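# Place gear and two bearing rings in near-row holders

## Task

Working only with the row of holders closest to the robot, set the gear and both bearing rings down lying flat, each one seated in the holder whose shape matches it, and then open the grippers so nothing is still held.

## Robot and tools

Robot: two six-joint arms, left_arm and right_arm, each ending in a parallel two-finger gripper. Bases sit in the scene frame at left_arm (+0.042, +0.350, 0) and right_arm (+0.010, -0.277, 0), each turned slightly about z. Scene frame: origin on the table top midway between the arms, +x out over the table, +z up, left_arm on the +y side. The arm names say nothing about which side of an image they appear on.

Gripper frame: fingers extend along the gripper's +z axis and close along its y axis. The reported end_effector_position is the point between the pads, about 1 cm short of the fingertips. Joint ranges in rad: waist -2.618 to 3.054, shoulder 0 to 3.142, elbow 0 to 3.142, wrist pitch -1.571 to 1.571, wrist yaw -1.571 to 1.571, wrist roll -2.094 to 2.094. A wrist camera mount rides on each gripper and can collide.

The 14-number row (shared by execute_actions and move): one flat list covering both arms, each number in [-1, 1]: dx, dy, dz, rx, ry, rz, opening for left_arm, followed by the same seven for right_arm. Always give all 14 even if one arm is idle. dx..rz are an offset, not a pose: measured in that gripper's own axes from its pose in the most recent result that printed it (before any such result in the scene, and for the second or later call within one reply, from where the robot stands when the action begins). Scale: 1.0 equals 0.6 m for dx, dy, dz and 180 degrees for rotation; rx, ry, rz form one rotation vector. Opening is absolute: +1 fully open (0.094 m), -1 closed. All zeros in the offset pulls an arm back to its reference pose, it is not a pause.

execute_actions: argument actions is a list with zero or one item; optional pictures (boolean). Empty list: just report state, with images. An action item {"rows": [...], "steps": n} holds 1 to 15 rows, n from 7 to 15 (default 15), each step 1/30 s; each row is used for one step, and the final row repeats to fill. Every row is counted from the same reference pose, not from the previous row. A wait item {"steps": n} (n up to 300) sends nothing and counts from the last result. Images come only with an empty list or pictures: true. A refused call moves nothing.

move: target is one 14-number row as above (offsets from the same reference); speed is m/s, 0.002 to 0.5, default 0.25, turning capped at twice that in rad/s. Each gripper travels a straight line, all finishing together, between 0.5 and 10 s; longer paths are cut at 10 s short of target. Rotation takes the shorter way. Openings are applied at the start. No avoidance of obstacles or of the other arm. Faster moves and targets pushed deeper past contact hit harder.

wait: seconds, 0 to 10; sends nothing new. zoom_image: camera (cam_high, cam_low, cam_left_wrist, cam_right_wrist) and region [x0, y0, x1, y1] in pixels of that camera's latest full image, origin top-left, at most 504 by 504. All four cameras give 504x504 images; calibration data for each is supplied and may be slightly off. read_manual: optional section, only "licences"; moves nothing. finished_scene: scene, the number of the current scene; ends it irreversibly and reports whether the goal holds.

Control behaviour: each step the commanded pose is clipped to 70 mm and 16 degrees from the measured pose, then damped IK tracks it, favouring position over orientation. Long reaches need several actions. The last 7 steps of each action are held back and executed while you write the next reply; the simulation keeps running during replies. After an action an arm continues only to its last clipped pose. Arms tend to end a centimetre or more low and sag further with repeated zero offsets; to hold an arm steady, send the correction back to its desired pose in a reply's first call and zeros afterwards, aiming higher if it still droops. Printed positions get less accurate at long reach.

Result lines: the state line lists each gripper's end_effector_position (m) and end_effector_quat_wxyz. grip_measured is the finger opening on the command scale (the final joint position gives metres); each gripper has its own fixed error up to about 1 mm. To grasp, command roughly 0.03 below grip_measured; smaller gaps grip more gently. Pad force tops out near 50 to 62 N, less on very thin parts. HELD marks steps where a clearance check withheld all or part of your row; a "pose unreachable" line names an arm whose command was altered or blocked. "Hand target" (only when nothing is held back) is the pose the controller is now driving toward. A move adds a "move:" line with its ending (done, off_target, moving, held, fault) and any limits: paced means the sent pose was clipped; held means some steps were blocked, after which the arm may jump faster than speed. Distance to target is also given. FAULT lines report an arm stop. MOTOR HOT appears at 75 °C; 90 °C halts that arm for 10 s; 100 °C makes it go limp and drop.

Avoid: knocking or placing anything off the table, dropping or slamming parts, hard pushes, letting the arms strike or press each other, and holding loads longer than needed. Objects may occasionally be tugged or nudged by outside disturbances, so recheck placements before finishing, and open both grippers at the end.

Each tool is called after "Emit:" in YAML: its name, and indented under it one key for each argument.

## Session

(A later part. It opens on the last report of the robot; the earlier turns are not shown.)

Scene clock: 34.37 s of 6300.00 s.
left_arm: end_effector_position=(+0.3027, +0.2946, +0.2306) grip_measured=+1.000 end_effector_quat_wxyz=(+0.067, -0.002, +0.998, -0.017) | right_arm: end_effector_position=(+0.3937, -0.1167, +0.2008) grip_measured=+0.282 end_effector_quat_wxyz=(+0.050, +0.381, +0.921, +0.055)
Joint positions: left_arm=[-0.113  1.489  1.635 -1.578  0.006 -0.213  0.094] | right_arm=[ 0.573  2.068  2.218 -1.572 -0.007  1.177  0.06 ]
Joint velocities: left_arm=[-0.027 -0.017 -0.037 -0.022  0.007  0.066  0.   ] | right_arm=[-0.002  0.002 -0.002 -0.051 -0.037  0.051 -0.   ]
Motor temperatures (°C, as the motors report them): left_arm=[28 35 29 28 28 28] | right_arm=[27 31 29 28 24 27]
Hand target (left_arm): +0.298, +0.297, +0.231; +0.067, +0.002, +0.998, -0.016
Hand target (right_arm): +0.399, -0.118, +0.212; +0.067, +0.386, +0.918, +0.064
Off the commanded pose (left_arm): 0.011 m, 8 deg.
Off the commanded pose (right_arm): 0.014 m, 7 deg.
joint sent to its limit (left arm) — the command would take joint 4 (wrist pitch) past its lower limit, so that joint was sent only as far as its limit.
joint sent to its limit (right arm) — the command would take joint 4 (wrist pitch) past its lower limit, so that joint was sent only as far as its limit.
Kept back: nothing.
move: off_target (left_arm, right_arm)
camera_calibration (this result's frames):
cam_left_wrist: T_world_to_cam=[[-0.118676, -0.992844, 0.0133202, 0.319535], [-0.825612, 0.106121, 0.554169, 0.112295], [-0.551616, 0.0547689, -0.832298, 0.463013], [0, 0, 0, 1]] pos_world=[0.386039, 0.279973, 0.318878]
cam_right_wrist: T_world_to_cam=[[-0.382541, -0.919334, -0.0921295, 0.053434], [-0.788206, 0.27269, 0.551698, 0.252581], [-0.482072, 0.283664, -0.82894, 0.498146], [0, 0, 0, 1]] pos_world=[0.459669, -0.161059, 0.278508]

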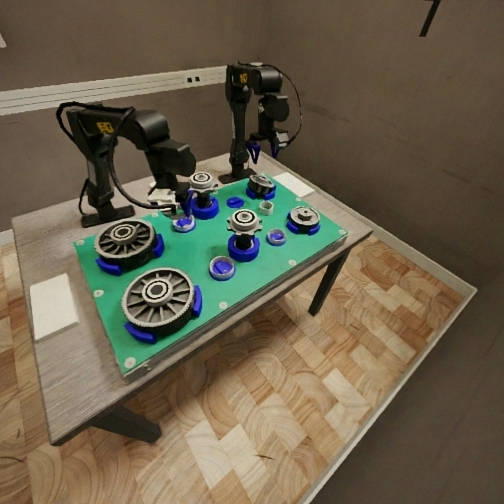

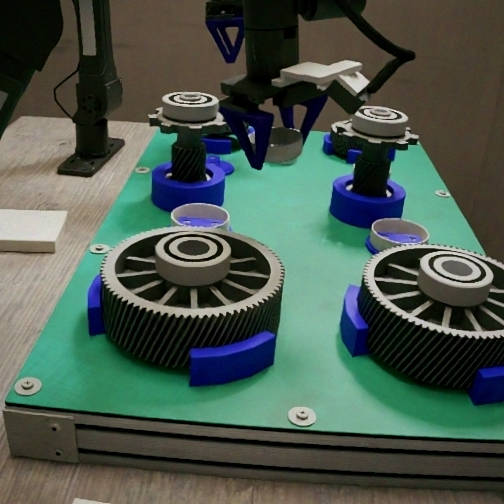

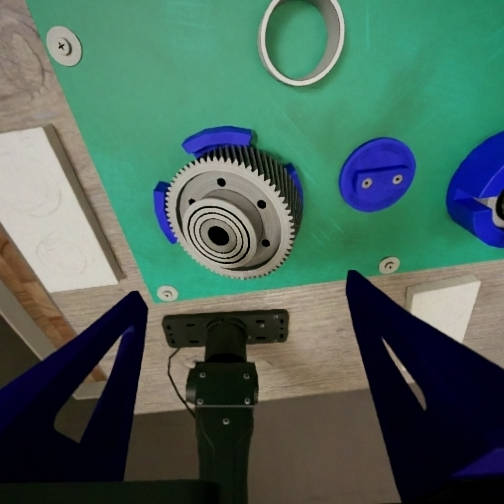

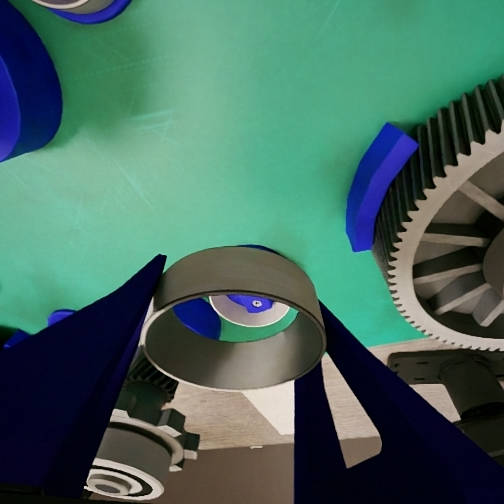

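Emit:
move:
  target: [0.038,0.028,0.095,-0.011,0.043,0,1,0.151,0.108,0.184,0.045,0.016,0,0.22]
  speed: 0.2

Scene clock: 36.90 s of 6300.00 s.
left_arm: end_effector_position=(+0.2847, +0.3052, +0.1753) grip_measured=+1.000 end_effector_quat_wxyz=(-0.001, -0.001, +1.000, -0.003) | right_arm: end_effector_position=(+0.3842, +0.0001, +0.0874) grip_measured=+0.282 end_effector_quat_wxyz=(-0.007, +0.378, +0.926, -0.006)
Joint positions: left_arm=[-0.086  1.489  1.416 -1.5    0.006 -0.184  0.094] | right_arm=[ 0.815  2.448  2.401 -1.542 -0.006  1.409  0.06 ]
Joint velocities: left_arm=[-0.012  0.012  0.002  0.051 -0.007 -0.037  0.   ] | right_arm=[ 0.002  0.002 -0.002 -0.007 -0.022  0.022  0.001]
Motor temperatures (°C, as the motors report them): left_arm=[28 34 29 28 28 28] | right_arm=[27 32 29 28 24 27]
Hand target (left_arm): +0.288, +0.308, +0.171; -0.001, -0.001, +1.000, -0.000
Hand target (right_arm): +0.388, +0.000, +0.095; +0.001, +0.382, +0.924, +0.000
Off the commanded pose (left_arm): 0.007 m, 0 deg.
Off the commanded pose (right_arm): 0.010 m, 1 deg.
Kept back: nothing.
move: done
camera_calibration (this result's frames):
cam_left_wrist: T_world_to_cam=[[-0.119986, -0.992775, 0.000764958, 0.331241], [-0.741911, 0.0901788, 0.664406, 0.0886865], [-0.659675, 0.079152, -0.747371, 0.41496], [0, 0, 0, 1]] pos_world=[0.37928, 0.288006, 0.250951]
cam_right_wrist: T_world_to_cam=[[-0.377743, -0.925397, 0.0308204, 0.134049], [-0.699252, 0.306934, 0.64563, 0.233408], [-0.606924, 0.222331, -0.763028, 0.408623], [0, 0, 0, 1]] pos_world=[0.46185, -0.0384419, 0.156965]

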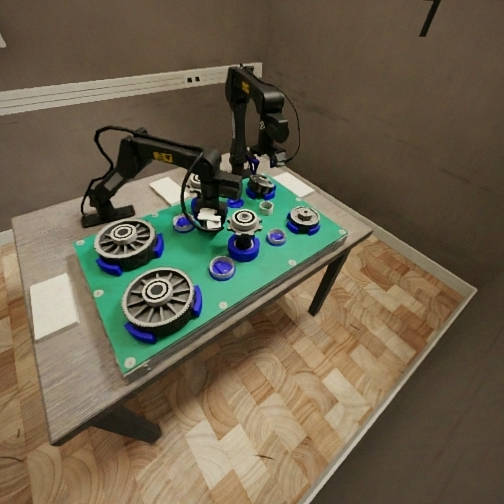

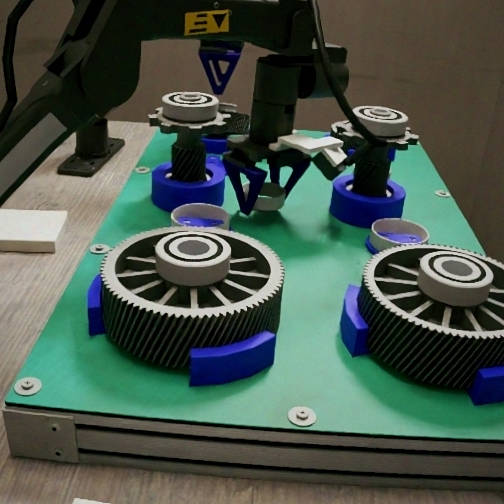

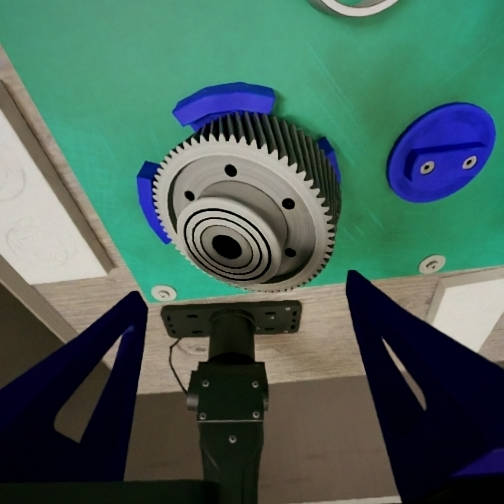

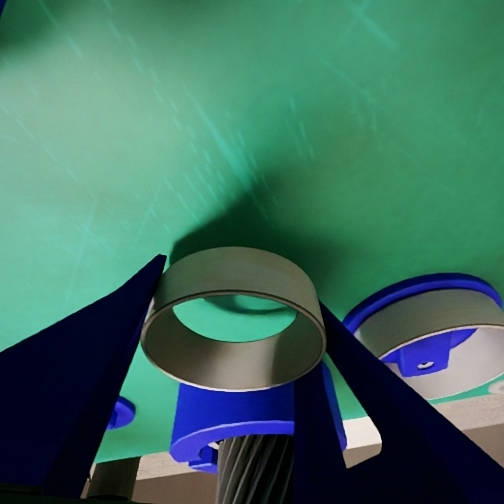

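Emit:
move:
  target: [0.008,0.014,0.085,0,0,0,0.55,0,0,0.022,0,0,0,0.22]
  speed: 0.08

Scene clock: 38.10 s of 6300.00 s.
left_arm: end_effector_position=(+0.2757, +0.3101, +0.1352) grip_measured=+0.551 end_effector_quat_wxyz=(-0.007, -0.001, +1.000, -0.005) | right_arm: end_effector_position=(+0.3823, -0.0008, +0.0791) grip_measured=+0.282 end_effector_quat_wxyz=(-0.010, +0.378, +0.926, -0.009)
Joint positions: left_arm=[-0.068  1.449  1.22  -1.355  0.012 -0.165  0.073] | right_arm=[ 0.815  2.436  2.346 -1.506 -0.008  1.41   0.06 ]
Joint velocities: left_arm=[-0.007  0.022  0.002  0.051  0.051  0.022 -0.001] | right_arm=[-0.002 -0.007 -0.017 -0.051 -0.051 -0.022  0.   ]
Motor temperatures (°C, as the motors report them): left_arm=[28 33 29 28 28 28] | right_arm=[27 32 29 28 24 27]
Hand target (left_arm): +0.280, +0.312, +0.124; -0.002, -0.001, +1.000, -0.002
Hand target (right_arm): +0.384, +0.000, +0.074; -0.008, +0.378, +0.926, -0.007
Off the commanded pose (left_arm): 0.012 m, 1 deg.
Off the commanded pose (right_arm): 0.005 m, 0 deg.
Kept back: nothing.
move: off_target (left_arm)
camera_calibration (this result's frames):
cam_left_wrist: T_world_to_cam=[[-0.120274, -0.992717, 0.00682849, 0.334286], [-0.734196, 0.0935783, 0.672457, 0.103914], [-0.668199, 0.0758658, -0.740104, 0.381003], [0, 0, 0, 1]] pos_world=[0.371085, 0.293222, 0.209822]
cam_right_wrist: T_world_to_cam=[[-0.378609, -0.924863, 0.0358276, 0.132786], [-0.694229, 0.30937, 0.649875, 0.235483], [-0.612129, 0.221176, -0.759196, 0.403074], [0, 0, 0, 1]] pos_world=[0.460486, -0.0391924, 0.14822]

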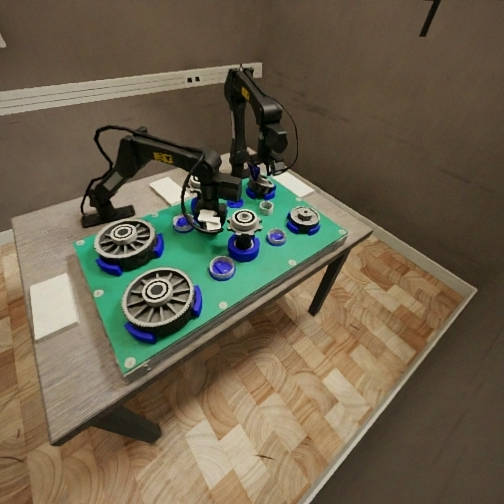

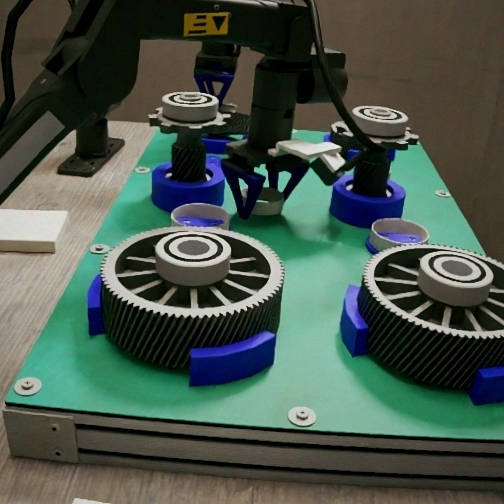

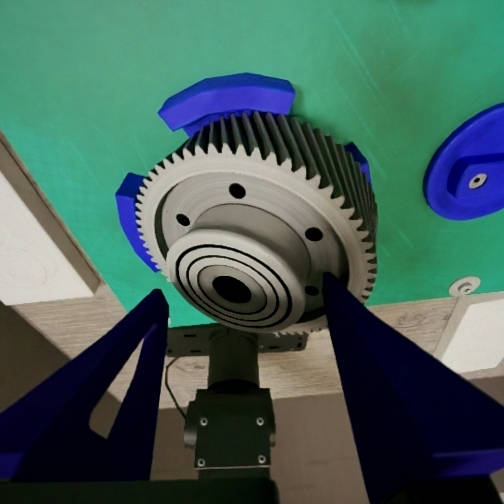

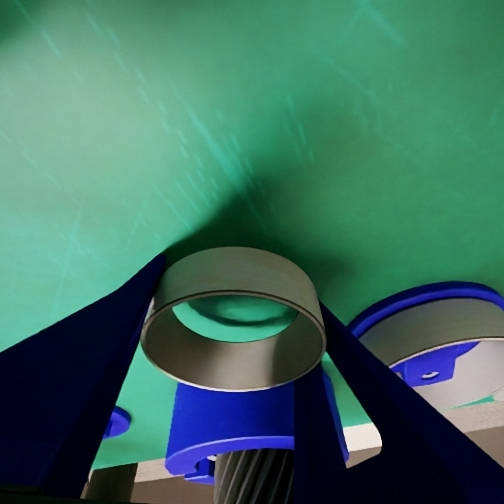

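Emit:
move:
  target: [-0.012,0.002,0.035,0,0,0,0.55,0,0,0.017,0,0,0,0.22]
  speed: 0.05

Emit:
move:
  target: [0,0,0,0,0,0,-0.05,0,0,0,0,0,0,0.75]

Scene clock: 39.20 s of 6300.00 s.
left_arm: end_effector_position=(+0.2761, +0.3038, +0.1292) grip_measured=+0.551 end_effector_quat_wxyz=(-0.007, +0.001, +1.000, -0.023) | right_arm: end_effector_position=(+0.3822, -0.0008, +0.0787) grip_measured=+0.282 end_effector_quat_wxyz=(-0.008, +0.378, +0.926, -0.006)
Joint positions: left_arm=[-0.067  1.449  1.196 -1.325  0.048 -0.161  0.073] | right_arm=[ 0.815  2.422  2.318 -1.485 -0.008  1.41   0.06 ]
Joint velocities: left_arm=[-0.002 -0.007  0.012 -0.037  0.037 -0.051 -0.   ] | right_arm=[-0.002  0.002  0.002 -0.007 -0.051  0.066 -0.   ]
Motor temperatures (°C, as the motors report them): left_arm=[28 33 29 28 28 28] | right_arm=[27 33 29 28 24 27]
Hand target (left_arm): +0.282, +0.311, +0.115; -0.008, -0.001, +1.000, -0.005
Hand target (right_arm): +0.382, -0.001, +0.069; -0.010, +0.378, +0.926, -0.009
Off the commanded pose (left_arm): 0.018 m, 2 deg.
Off the commanded pose (right_arm): 0.010 m, 0 deg.
Kept back: nothing.
move: off_target (left_arm)
camera_calibration (this result's frames):
cam_left_wrist: T_world_to_cam=[[-0.12334, -0.991452, 0.0425367, 0.323891], [-0.733863, 0.119981, 0.668618, 0.101206], [-0.668007, 0.0512511, -0.742388, 0.385038], [0, 0, 0, 1]] pos_world=[0.371428, 0.289246, 0.204402]
cam_right_wrist: T_world_to_cam=[[-0.378809, -0.92501, 0.0293197, 0.133286], [-0.698215, 0.306439, 0.646986, 0.237497], [-0.607454, 0.224613, -0.761938, 0.401095], [0, 0, 0, 1]] pos_world=[0.45996, -0.0395789, 0.148045]

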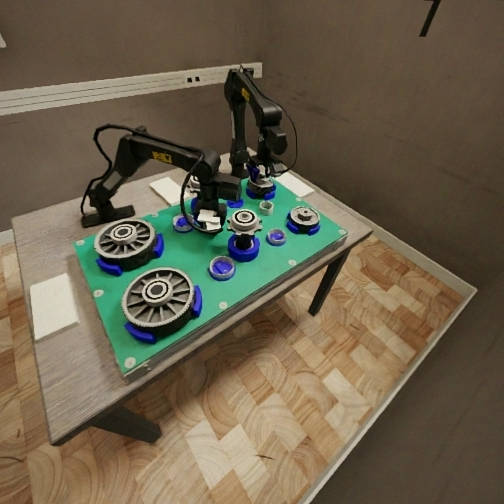

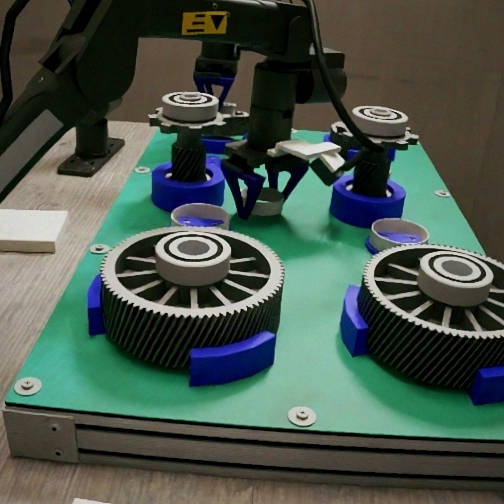

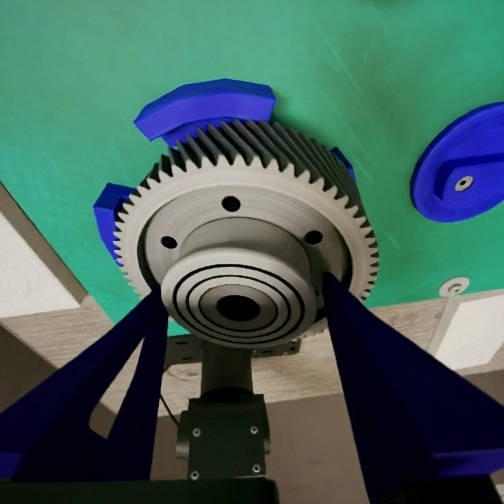

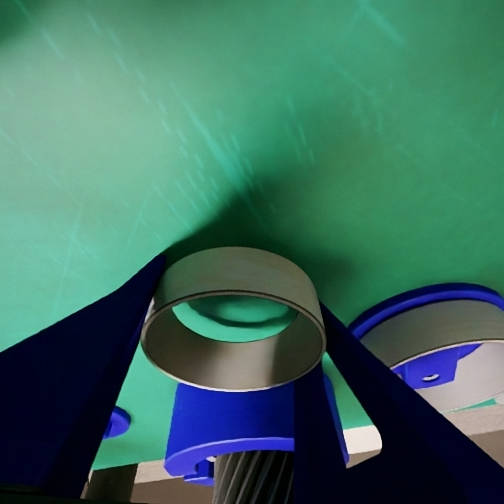

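Scene clock: 39.70 s of 6300.00 s.
left_arm: end_effector_position=(+0.2759, +0.3038, +0.1292) grip_measured=+0.243 end_effector_quat_wxyz=(-0.008, +0.001, +1.000, -0.023) | right_arm: end_effector_position=(+0.3795, -0.0031, +0.0798) grip_measured=+0.748 end_effector_quat_wxyz=(-0.011, +0.378, +0.926, -0.011)
Joint positions: left_arm=[-0.067  1.449  1.196 -1.325  0.048 -0.161  0.058] | right_arm=[ 0.815  2.419  2.318 -1.5   -0.007  1.41   0.082]
Joint velocities: left_arm=[-0.012 -0.002  0.012 -0.095 -0.022  0.051 -0.   ] | right_arm=[-0.002 -0.017 -0.007 -0.066  0.007 -0.066 -0.   ]
Motor temperatures (°C, as the motors report them): left_arm=[28 33 29 28 28 28] | right_arm=[27 33 29 28 24 27]
Hand target (left_arm): +0.276, +0.304, +0.129; -0.007, +0.001, +1.000, -0.023
Hand target (right_arm): +0.382, -0.001, +0.079; -0.008, +0.378, +0.926, -0.006
Off the commanded pose (left_arm): 0.000 m, 0 deg.
Off the commanded pose (right_arm): 0.004 m, 1 deg.
Kept back: nothing.
move: done
camera_calibration (this result's frames):
cam_left_wrist: T_world_to_cam=[[-0.123303, -0.991442, 0.0428914, 0.323862], [-0.73333, 0.120151, 0.669172, 0.100794], [-0.668599, 0.0510571, -0.741869, 0.385074], [0, 0, 0, 1]] pos_world=[0.371308, 0.289319, 0.204335]
cam_right_wrist: T_world_to_cam=[[-0.378452, -0.924728, 0.0406525, 0.129031], [-0.69208, 0.311857, 0.650976, 0.232914], [-0.614653, 0.218228, -0.758009, 0.403159], [0, 0, 0, 1]] pos_world=[0.457831, -0.041298, 0.148731]

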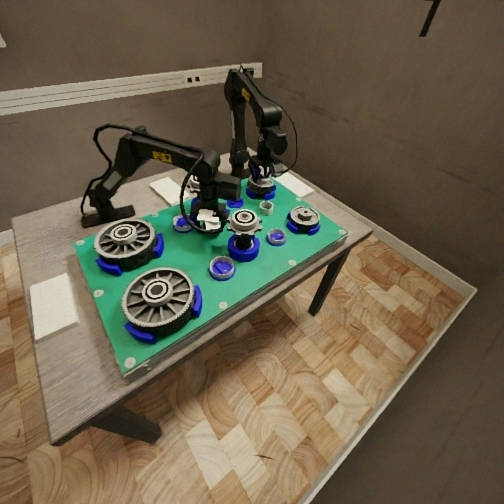

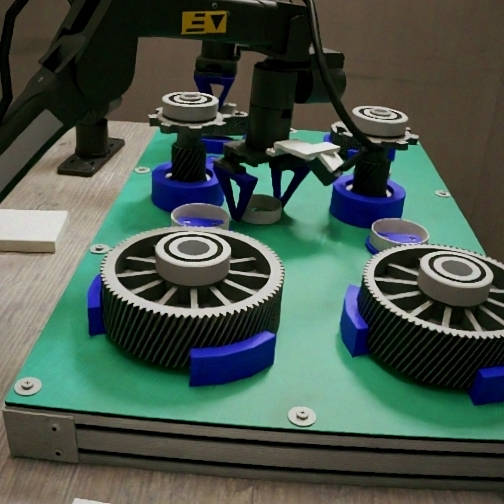

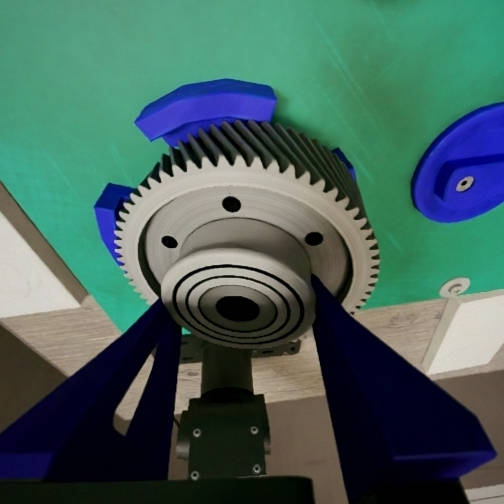

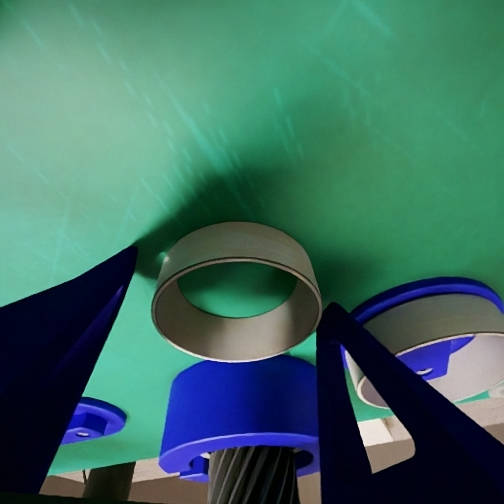

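Emit:
move:
  target: [-0.022,0.022,-0.012,-0.015,0,0,0.18,-0.06,-0.02,-0.15,0,0,0,0.75]
  speed: 0.08

Scene clock: 41.77 s of 6300.00 s.
left_arm: end_effector_position=(+0.2756, +0.3122, +0.1255) grip_measured=+0.241 end_effector_quat_wxyz=(-0.040, +0.005, +0.999, -0.004) | right_arm: end_effector_position=(+0.3951, -0.0350, +0.1462) grip_measured=+0.748 end_effector_quat_wxyz=(+0.019, +0.380, +0.924, +0.035)
Joint positions: left_arm=[-0.054  1.51   1.234 -1.373  0.02  -0.138  0.058] | right_arm=[ 0.737  2.298  2.372 -1.565 -0.01   1.336  0.082]
Joint velocities: left_arm=[-0.007 -0.007  0.012 -0.066 -0.095  0.007 -0.   ] | right_arm=[ 0.002 -0.002  0.002 -0.051 -0.022  0.007 -0.001]
Motor temperatures (°C, as the motors report them): left_arm=[28 32 29 28 28 28] | right_arm=[27 34 29 28 24 27]
Hand target (left_arm): +0.288, +0.317, +0.136; -0.008, +0.001, +1.000, +0.001
Hand target (right_arm): +0.399, -0.037, +0.169; +0.039, +0.378, +0.923, +0.058
Off the commanded pose (left_arm): 0.018 m, 4 deg.
Off the commanded pose (right_arm): 0.024 m, 6 deg.
joint sent to its limit (right arm) — the command would take joint 4 (wrist pitch) past its lower limit, so that joint was sent only as far as its limit.
Kept back: nothing.
move: off_target (left_arm, right_arm)
camera_calibration (this result's frames):
cam_left_wrist: T_world_to_cam=[[-0.132104, -0.991141, 0.0137458, 0.338243], [-0.687186, 0.101568, 0.719347, 0.0888604], [-0.71437, 0.0855826, -0.694515, 0.377622], [0, 0, 0, 1]] pos_world=[0.375509, 0.293903, 0.193694]
cam_right_wrist: T_world_to_cam=[[-0.381292, -0.922966, -0.0524476, 0.117601], [-0.748507, 0.27493, 0.603449, 0.238323], [-0.542543, 0.269348, -0.795675, 0.448915], [0, 0, 0, 1]] pos_world=[0.466783, -0.077895, 0.219543]

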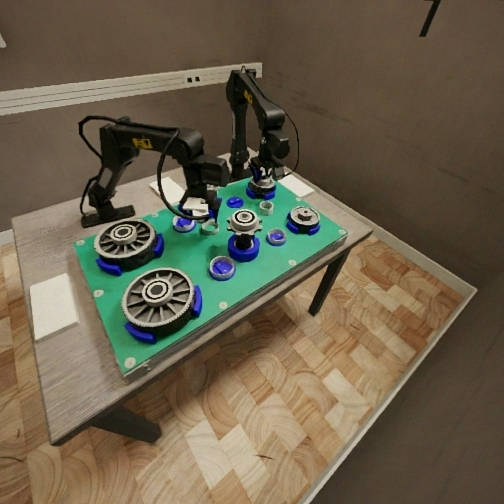

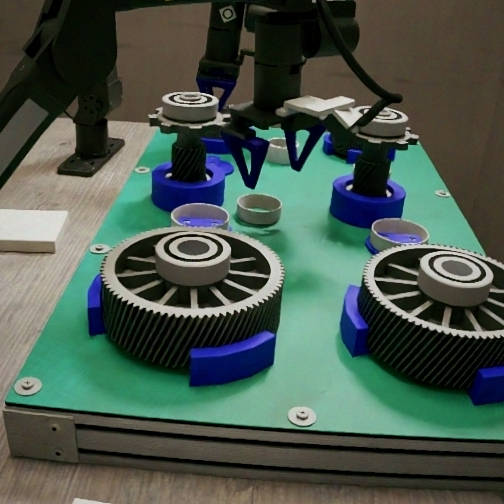

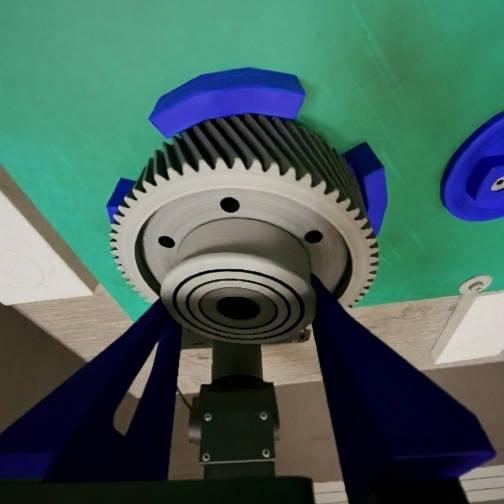

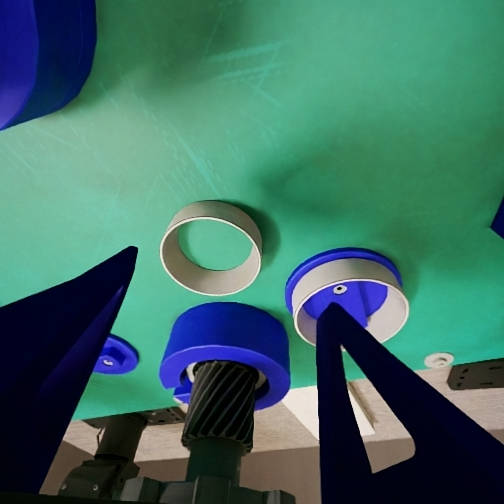

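It is now centred sideways; releasing to see how it settles.

Emit:
move:
  target: [0,0,0,0,0,0,0.5,-0.25,-0.45,-0.06,0,0,0,0.75]
  speed: 0.35

Emit:
move:
  target: [-0.06,0,-0.1,0,-0.03,0,0.75,0,0,0,0,0,0,0.75]

Emit:
zoom_image:
  camera: "cam_high"
  region: [190, 150, 330, 250]

Scene clock: 43.70 s of 6300.00 s.
left_arm: end_effector_position=(+0.2755, +0.3106, +0.1255) grip_measured=+0.498 end_effector_quat_wxyz=(-0.040, +0.006, +0.999, -0.007) | right_arm: end_effector_position=(+0.3167, -0.3388, +0.1573) grip_measured=+0.748 end_effector_quat_wxyz=(+0.010, +0.390, +0.920, +0.035)
Joint positions: left_arm=[-0.056  1.51   1.234 -1.373  0.026 -0.137  0.07 ] | right_arm=[-0.058  1.7    1.559 -1.399 -0.066  0.565  0.082]
Joint velocities: left_arm=[ 0.007  0.002 -0.007 -0.037 -0.022 -0.007  0.001] | right_arm=[ 0.002 -0.007 -0.002  0.022 -0.037 -0.007  0.   ]
Motor temperatures (°C, as the motors report them): left_arm=[28 32 29 28 28 28] | right_arm=[27 34 29 28 24 27]
Hand target (left_arm): +0.276, +0.312, +0.126; -0.040, +0.005, +0.999, -0.004
Hand target (right_arm): +0.313, -0.337, +0.164; +0.019, +0.380, +0.924, +0.033
Off the commanded pose (left_arm): 0.002 m, 0 deg.
Off the commanded pose (right_arm): 0.009 m, 2 deg.
Kept back: nothing.
move: done; limits=paced
camera_calibration (this result's frames):
cam_left_wrist: T_world_to_cam=[[-0.133861, -0.990793, 0.0202455, 0.336195], [-0.686579, 0.107453, 0.719071, 0.0869457], [-0.714627, 0.0823552, -0.694641, 0.378754], [0, 0, 0, 1]] pos_world=[0.375366, 0.292565, 0.193772]
cam_right_wrist: T_world_to_cam=[[-0.402413, -0.913943, -0.0526523, -0.18233], [-0.730805, 0.286073, 0.619747, 0.252156], [-0.551351, 0.287873, -0.783034, 0.504112], [0, 0, 0, 1]] pos_world=[0.388847, -0.383895, 0.228864]

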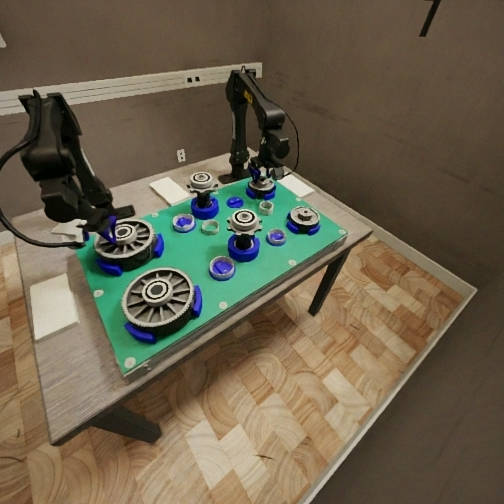

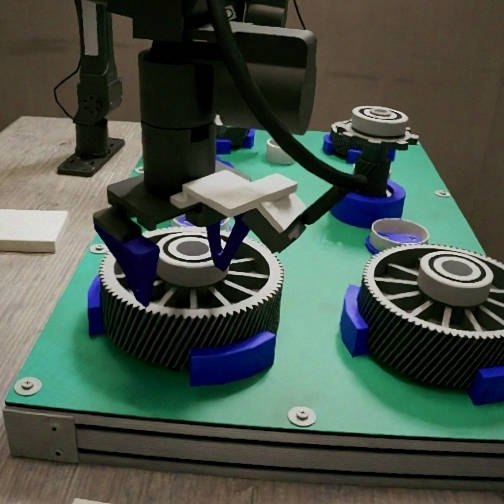

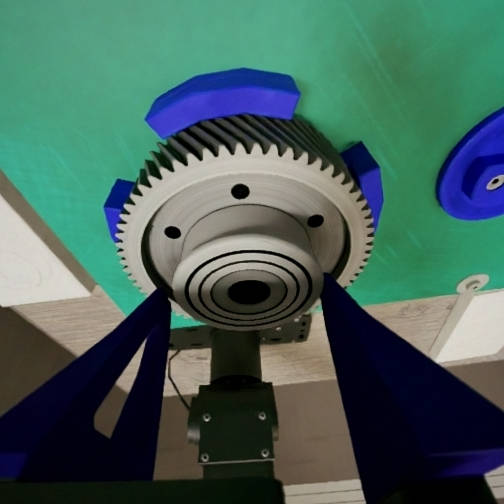

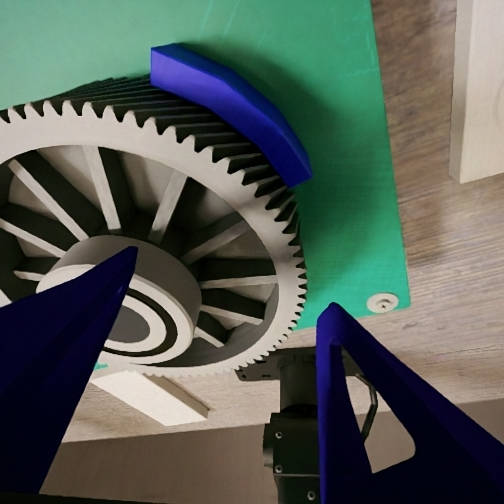

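Scene clock: 44.70 s of 6300.00 s.
left_arm: end_effector_position=(+0.3129, +0.3082, +0.1785) grip_measured=+0.748 end_effector_quat_wxyz=(+0.004, +0.005, +1.000, -0.010) | right_arm: end_effector_position=(+0.3167, -0.3388, +0.1573) grip_measured=+0.748 end_effector_quat_wxyz=(+0.010, +0.390, +0.920, +0.035)
Joint positions: left_arm=[-0.048  1.582  1.518 -1.496  0.02  -0.133  0.082] | right_arm=[-0.058  1.7    1.559 -1.399 -0.066  0.564  0.082]
Joint velocities: left_arm=[ 0.012  0.012 -0.002 -0.037  0.022  0.022 -0.   ] | right_arm=[ 0.012 -0.002 -0.002  0.022 -0.022  0.051 -0.001]
Motor temperatures (°C, as the motors report them): left_arm=[28 32 29 28 28 28] | right_arm=[27 34 29 28 24 27]
Hand target (left_arm): +0.315, +0.312, +0.183; +0.007, +0.005, +1.000, -0.007
Hand target (right_arm): +0.317, -0.339, +0.157; +0.009, +0.390, +0.920, +0.035
Off the commanded pose (left_arm): 0.006 m, 0 deg.
Off the commanded pose (right_arm): 0.000 m, 0 deg.
Kept back: nothing.
move: done
camera_calibration (this result's frames):
cam_left_wrist: T_world_to_cam=[[-0.132241, -0.991102, 0.0151118, 0.338351], [-0.747814, 0.109763, 0.654772, 0.104738], [-0.650604, 0.0752871, -0.755676, 0.435528], [0, 0, 0, 1]] pos_world=[0.406425, 0.291055, 0.255426]
cam_right_wrist: T_world_to_cam=[[-0.402064, -0.914097, -0.0526454, -0.182494], [-0.730927, 0.285806, 0.619726, 0.252107], [-0.551443, 0.28765, -0.783051, 0.504069], [0, 0, 0, 1]] pos_world=[0.388863, -0.383866, 0.228866]

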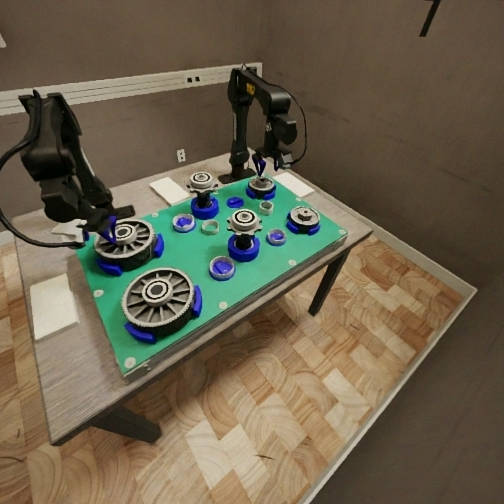

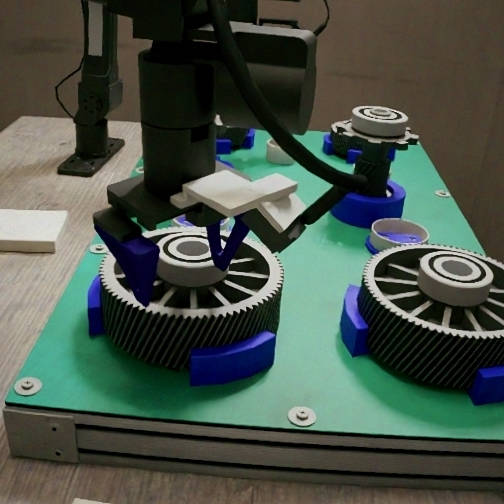

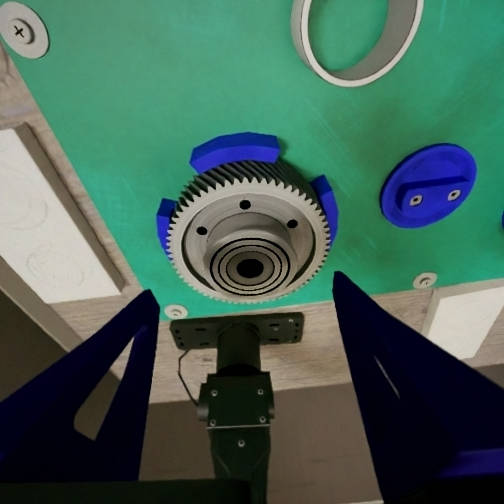

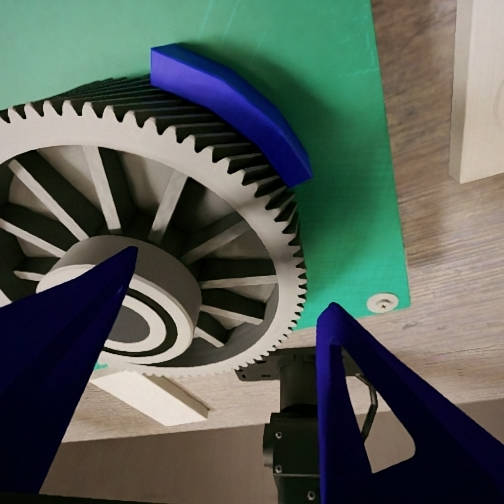

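Region (190, 150, 330, 250) of cam_high's 504x504 image, scaled by 3.600, with more detail than that image has; it fills the top 360 rows of this view, and the rest is white.

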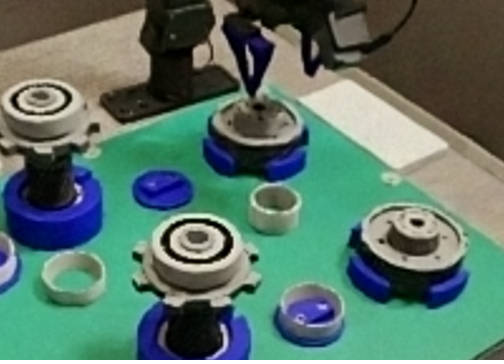

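Emit:
move:
  target: [-0.165,-0.36,-0.01,0,0,0.25,0.75,0,0,-0.04,0,0,0,0.75]
  speed: 0.3

Scene clock: 46.77 s of 6300.00 s.
left_arm: end_effector_position=(+0.4116, +0.0958, +0.1891) grip_measured=+0.748 end_effector_quat_wxyz=(+0.082, +0.377, +0.922, -0.024) | right_arm: end_effector_position=(+0.3103, -0.3372, +0.1761) grip_measured=+0.748 end_effector_quat_wxyz=(+0.001, +0.390, +0.920, +0.034)
Joint positions: left_arm=[-0.504  2.199  2.374 -1.574  0.012  0.176  0.082] | right_arm=[-0.058  1.7    1.634 -1.491 -0.066  0.564  0.082]
Joint velocities: left_arm=[-0.002 -0.022 -0.027  0.051 -0.022 -0.007 -0.   ] | right_arm=[-0.037 -0.007 -0.017 -0.022  0.095  0.066  0.   ]
Motor temperatures (°C, as the motors report them): left_arm=[28 32 29 28 28 28] | right_arm=[27 33 29 28 24 27]
Hand target (left_arm): +0.413, +0.094, +0.195; +0.090, +0.384, +0.919, -0.023
Hand target (right_arm): +0.315, -0.340, +0.181; +0.010, +0.390, +0.920, +0.035
Off the commanded pose (left_arm): 0.005 m, 9 deg.
Off the commanded pose (right_arm): 0.008 m, 1 deg.
joint sent to its limit (left arm) — the command would take joint 4 (wrist pitch) past its lower limit, so that joint was sent only as far as its limit.
Kept back: nothing.
move: off_target (left_arm)
camera_calibration (this result's frames):
cam_left_wrist: T_world_to_cam=[[-0.779355, -0.625106, -0.0429894, 0.38299], [-0.548839, 0.647947, 0.528148, 0.0854029], [-0.302294, 0.435209, -0.848063, 0.363395], [0, 0, 0, 1]] pos_world=[0.45521, 0.0259201, 0.279541]
cam_right_wrist: T_world_to_cam=[[-0.402881, -0.913898, -0.0497722, -0.182854], [-0.720948, 0.28338, 0.6324, 0.229141], [-0.563845, 0.290665, -0.773041, 0.517858], [0, 0, 0, 1]] pos_world=[0.383522, -0.382567, 0.246316]

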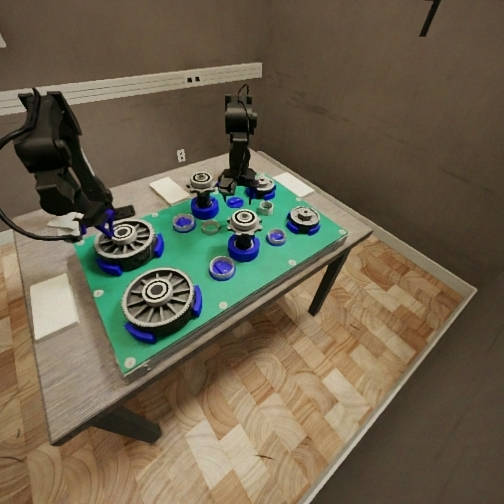

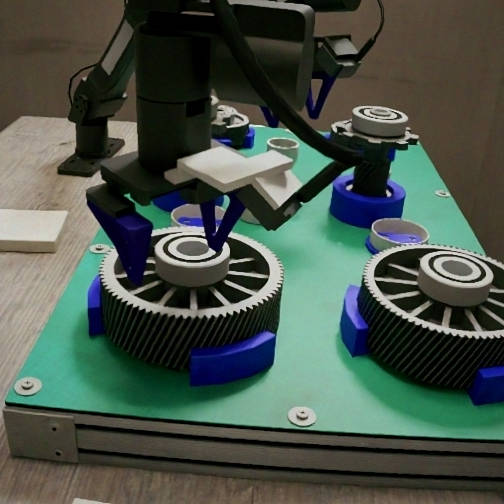

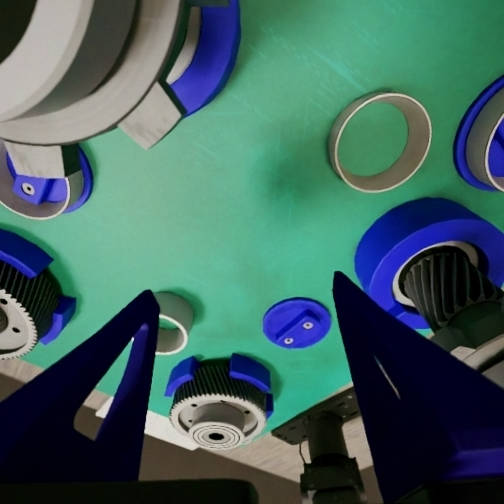

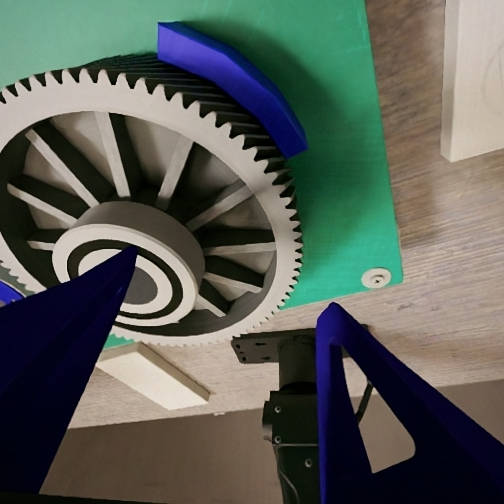

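Emit:
move:
  target: [-0.065,-0.147,0.091,0,0,0,0.75,0,0,-0.01,0,0,0,0.75]
  speed: 0.15

Scene clock: 50.23 s of 6300.00 s.
left_arm: end_effector_position=(+0.3822, +0.0012, +0.1362) grip_measured=+0.748 end_effector_quat_wxyz=(+0.073, +0.383, +0.920, -0.021) | right_arm: end_effector_position=(+0.3056, -0.3361, +0.1761) grip_measured=+0.748 end_effector_quat_wxyz=(-0.008, +0.391, +0.920, +0.032)
Joint positions: left_arm=[-0.712  2.378  2.463 -1.505 -0.019 -0.016  0.082] | right_arm=[-0.058  1.7    1.634 -1.51  -0.066  0.564  0.082]
Joint velocities: left_arm=[-0.012  0.007  0.002 -0.066 -0.022 -0.051  0.001] | right_arm=[ 0.007  0.002  0.002  0.022  0.037 -0.022  0.001]
Motor temperatures (°C, as the motors report them): left_arm=[28 33 30 28 28 28] | right_arm=[27 32 29 28 24 27]
Hand target (left_arm): +0.386, -0.000, +0.143; +0.084, +0.377, +0.922, -0.024
Hand target (right_arm): +0.310, -0.338, +0.182; +0.002, +0.390, +0.920, +0.034
Off the commanded pose (left_arm): 0.005 m, 1 deg.
Off the commanded pose (right_arm): 0.008 m, 1 deg.
Kept back: nothing.
move: done
camera_calibration (this result's frames):
cam_left_wrist: T_world_to_cam=[[-0.788054, -0.614341, -0.0394541, 0.301423], [-0.532396, 0.647955, 0.54471, 0.149959], [-0.309073, 0.450266, -0.837696, 0.351957], [0, 0, 0, 1]] pos_world=[0.426156, -0.0704641, 0.225042]
cam_right_wrist: T_world_to_cam=[[-0.403789, -0.913677, -0.0463471, -0.183954], [-0.708853, 0.280439, 0.647211, 0.218152], [-0.578344, 0.29419, -0.760901, 0.518346], [0, 0, 0, 1]] pos_world=[0.380142, -0.381746, 0.244694]

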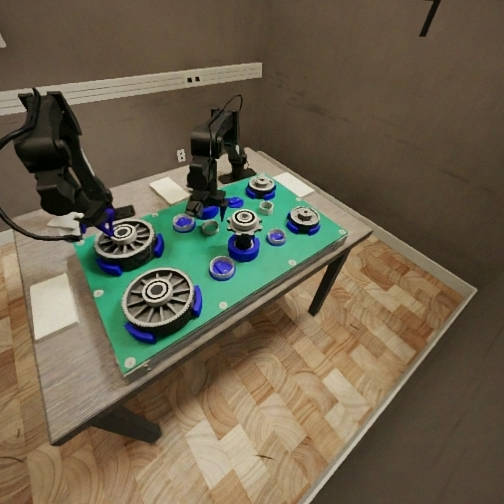

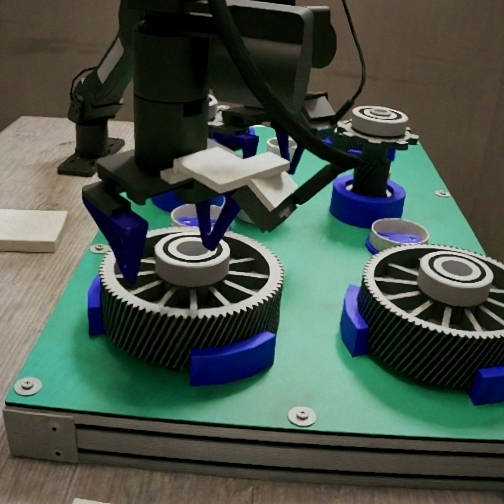

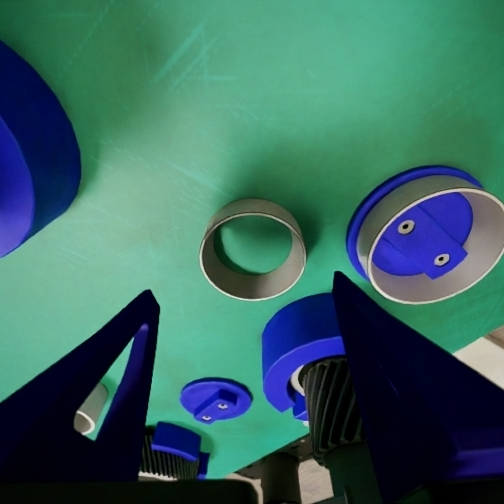

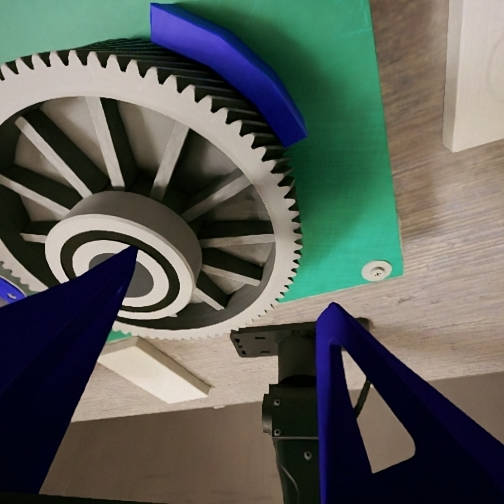

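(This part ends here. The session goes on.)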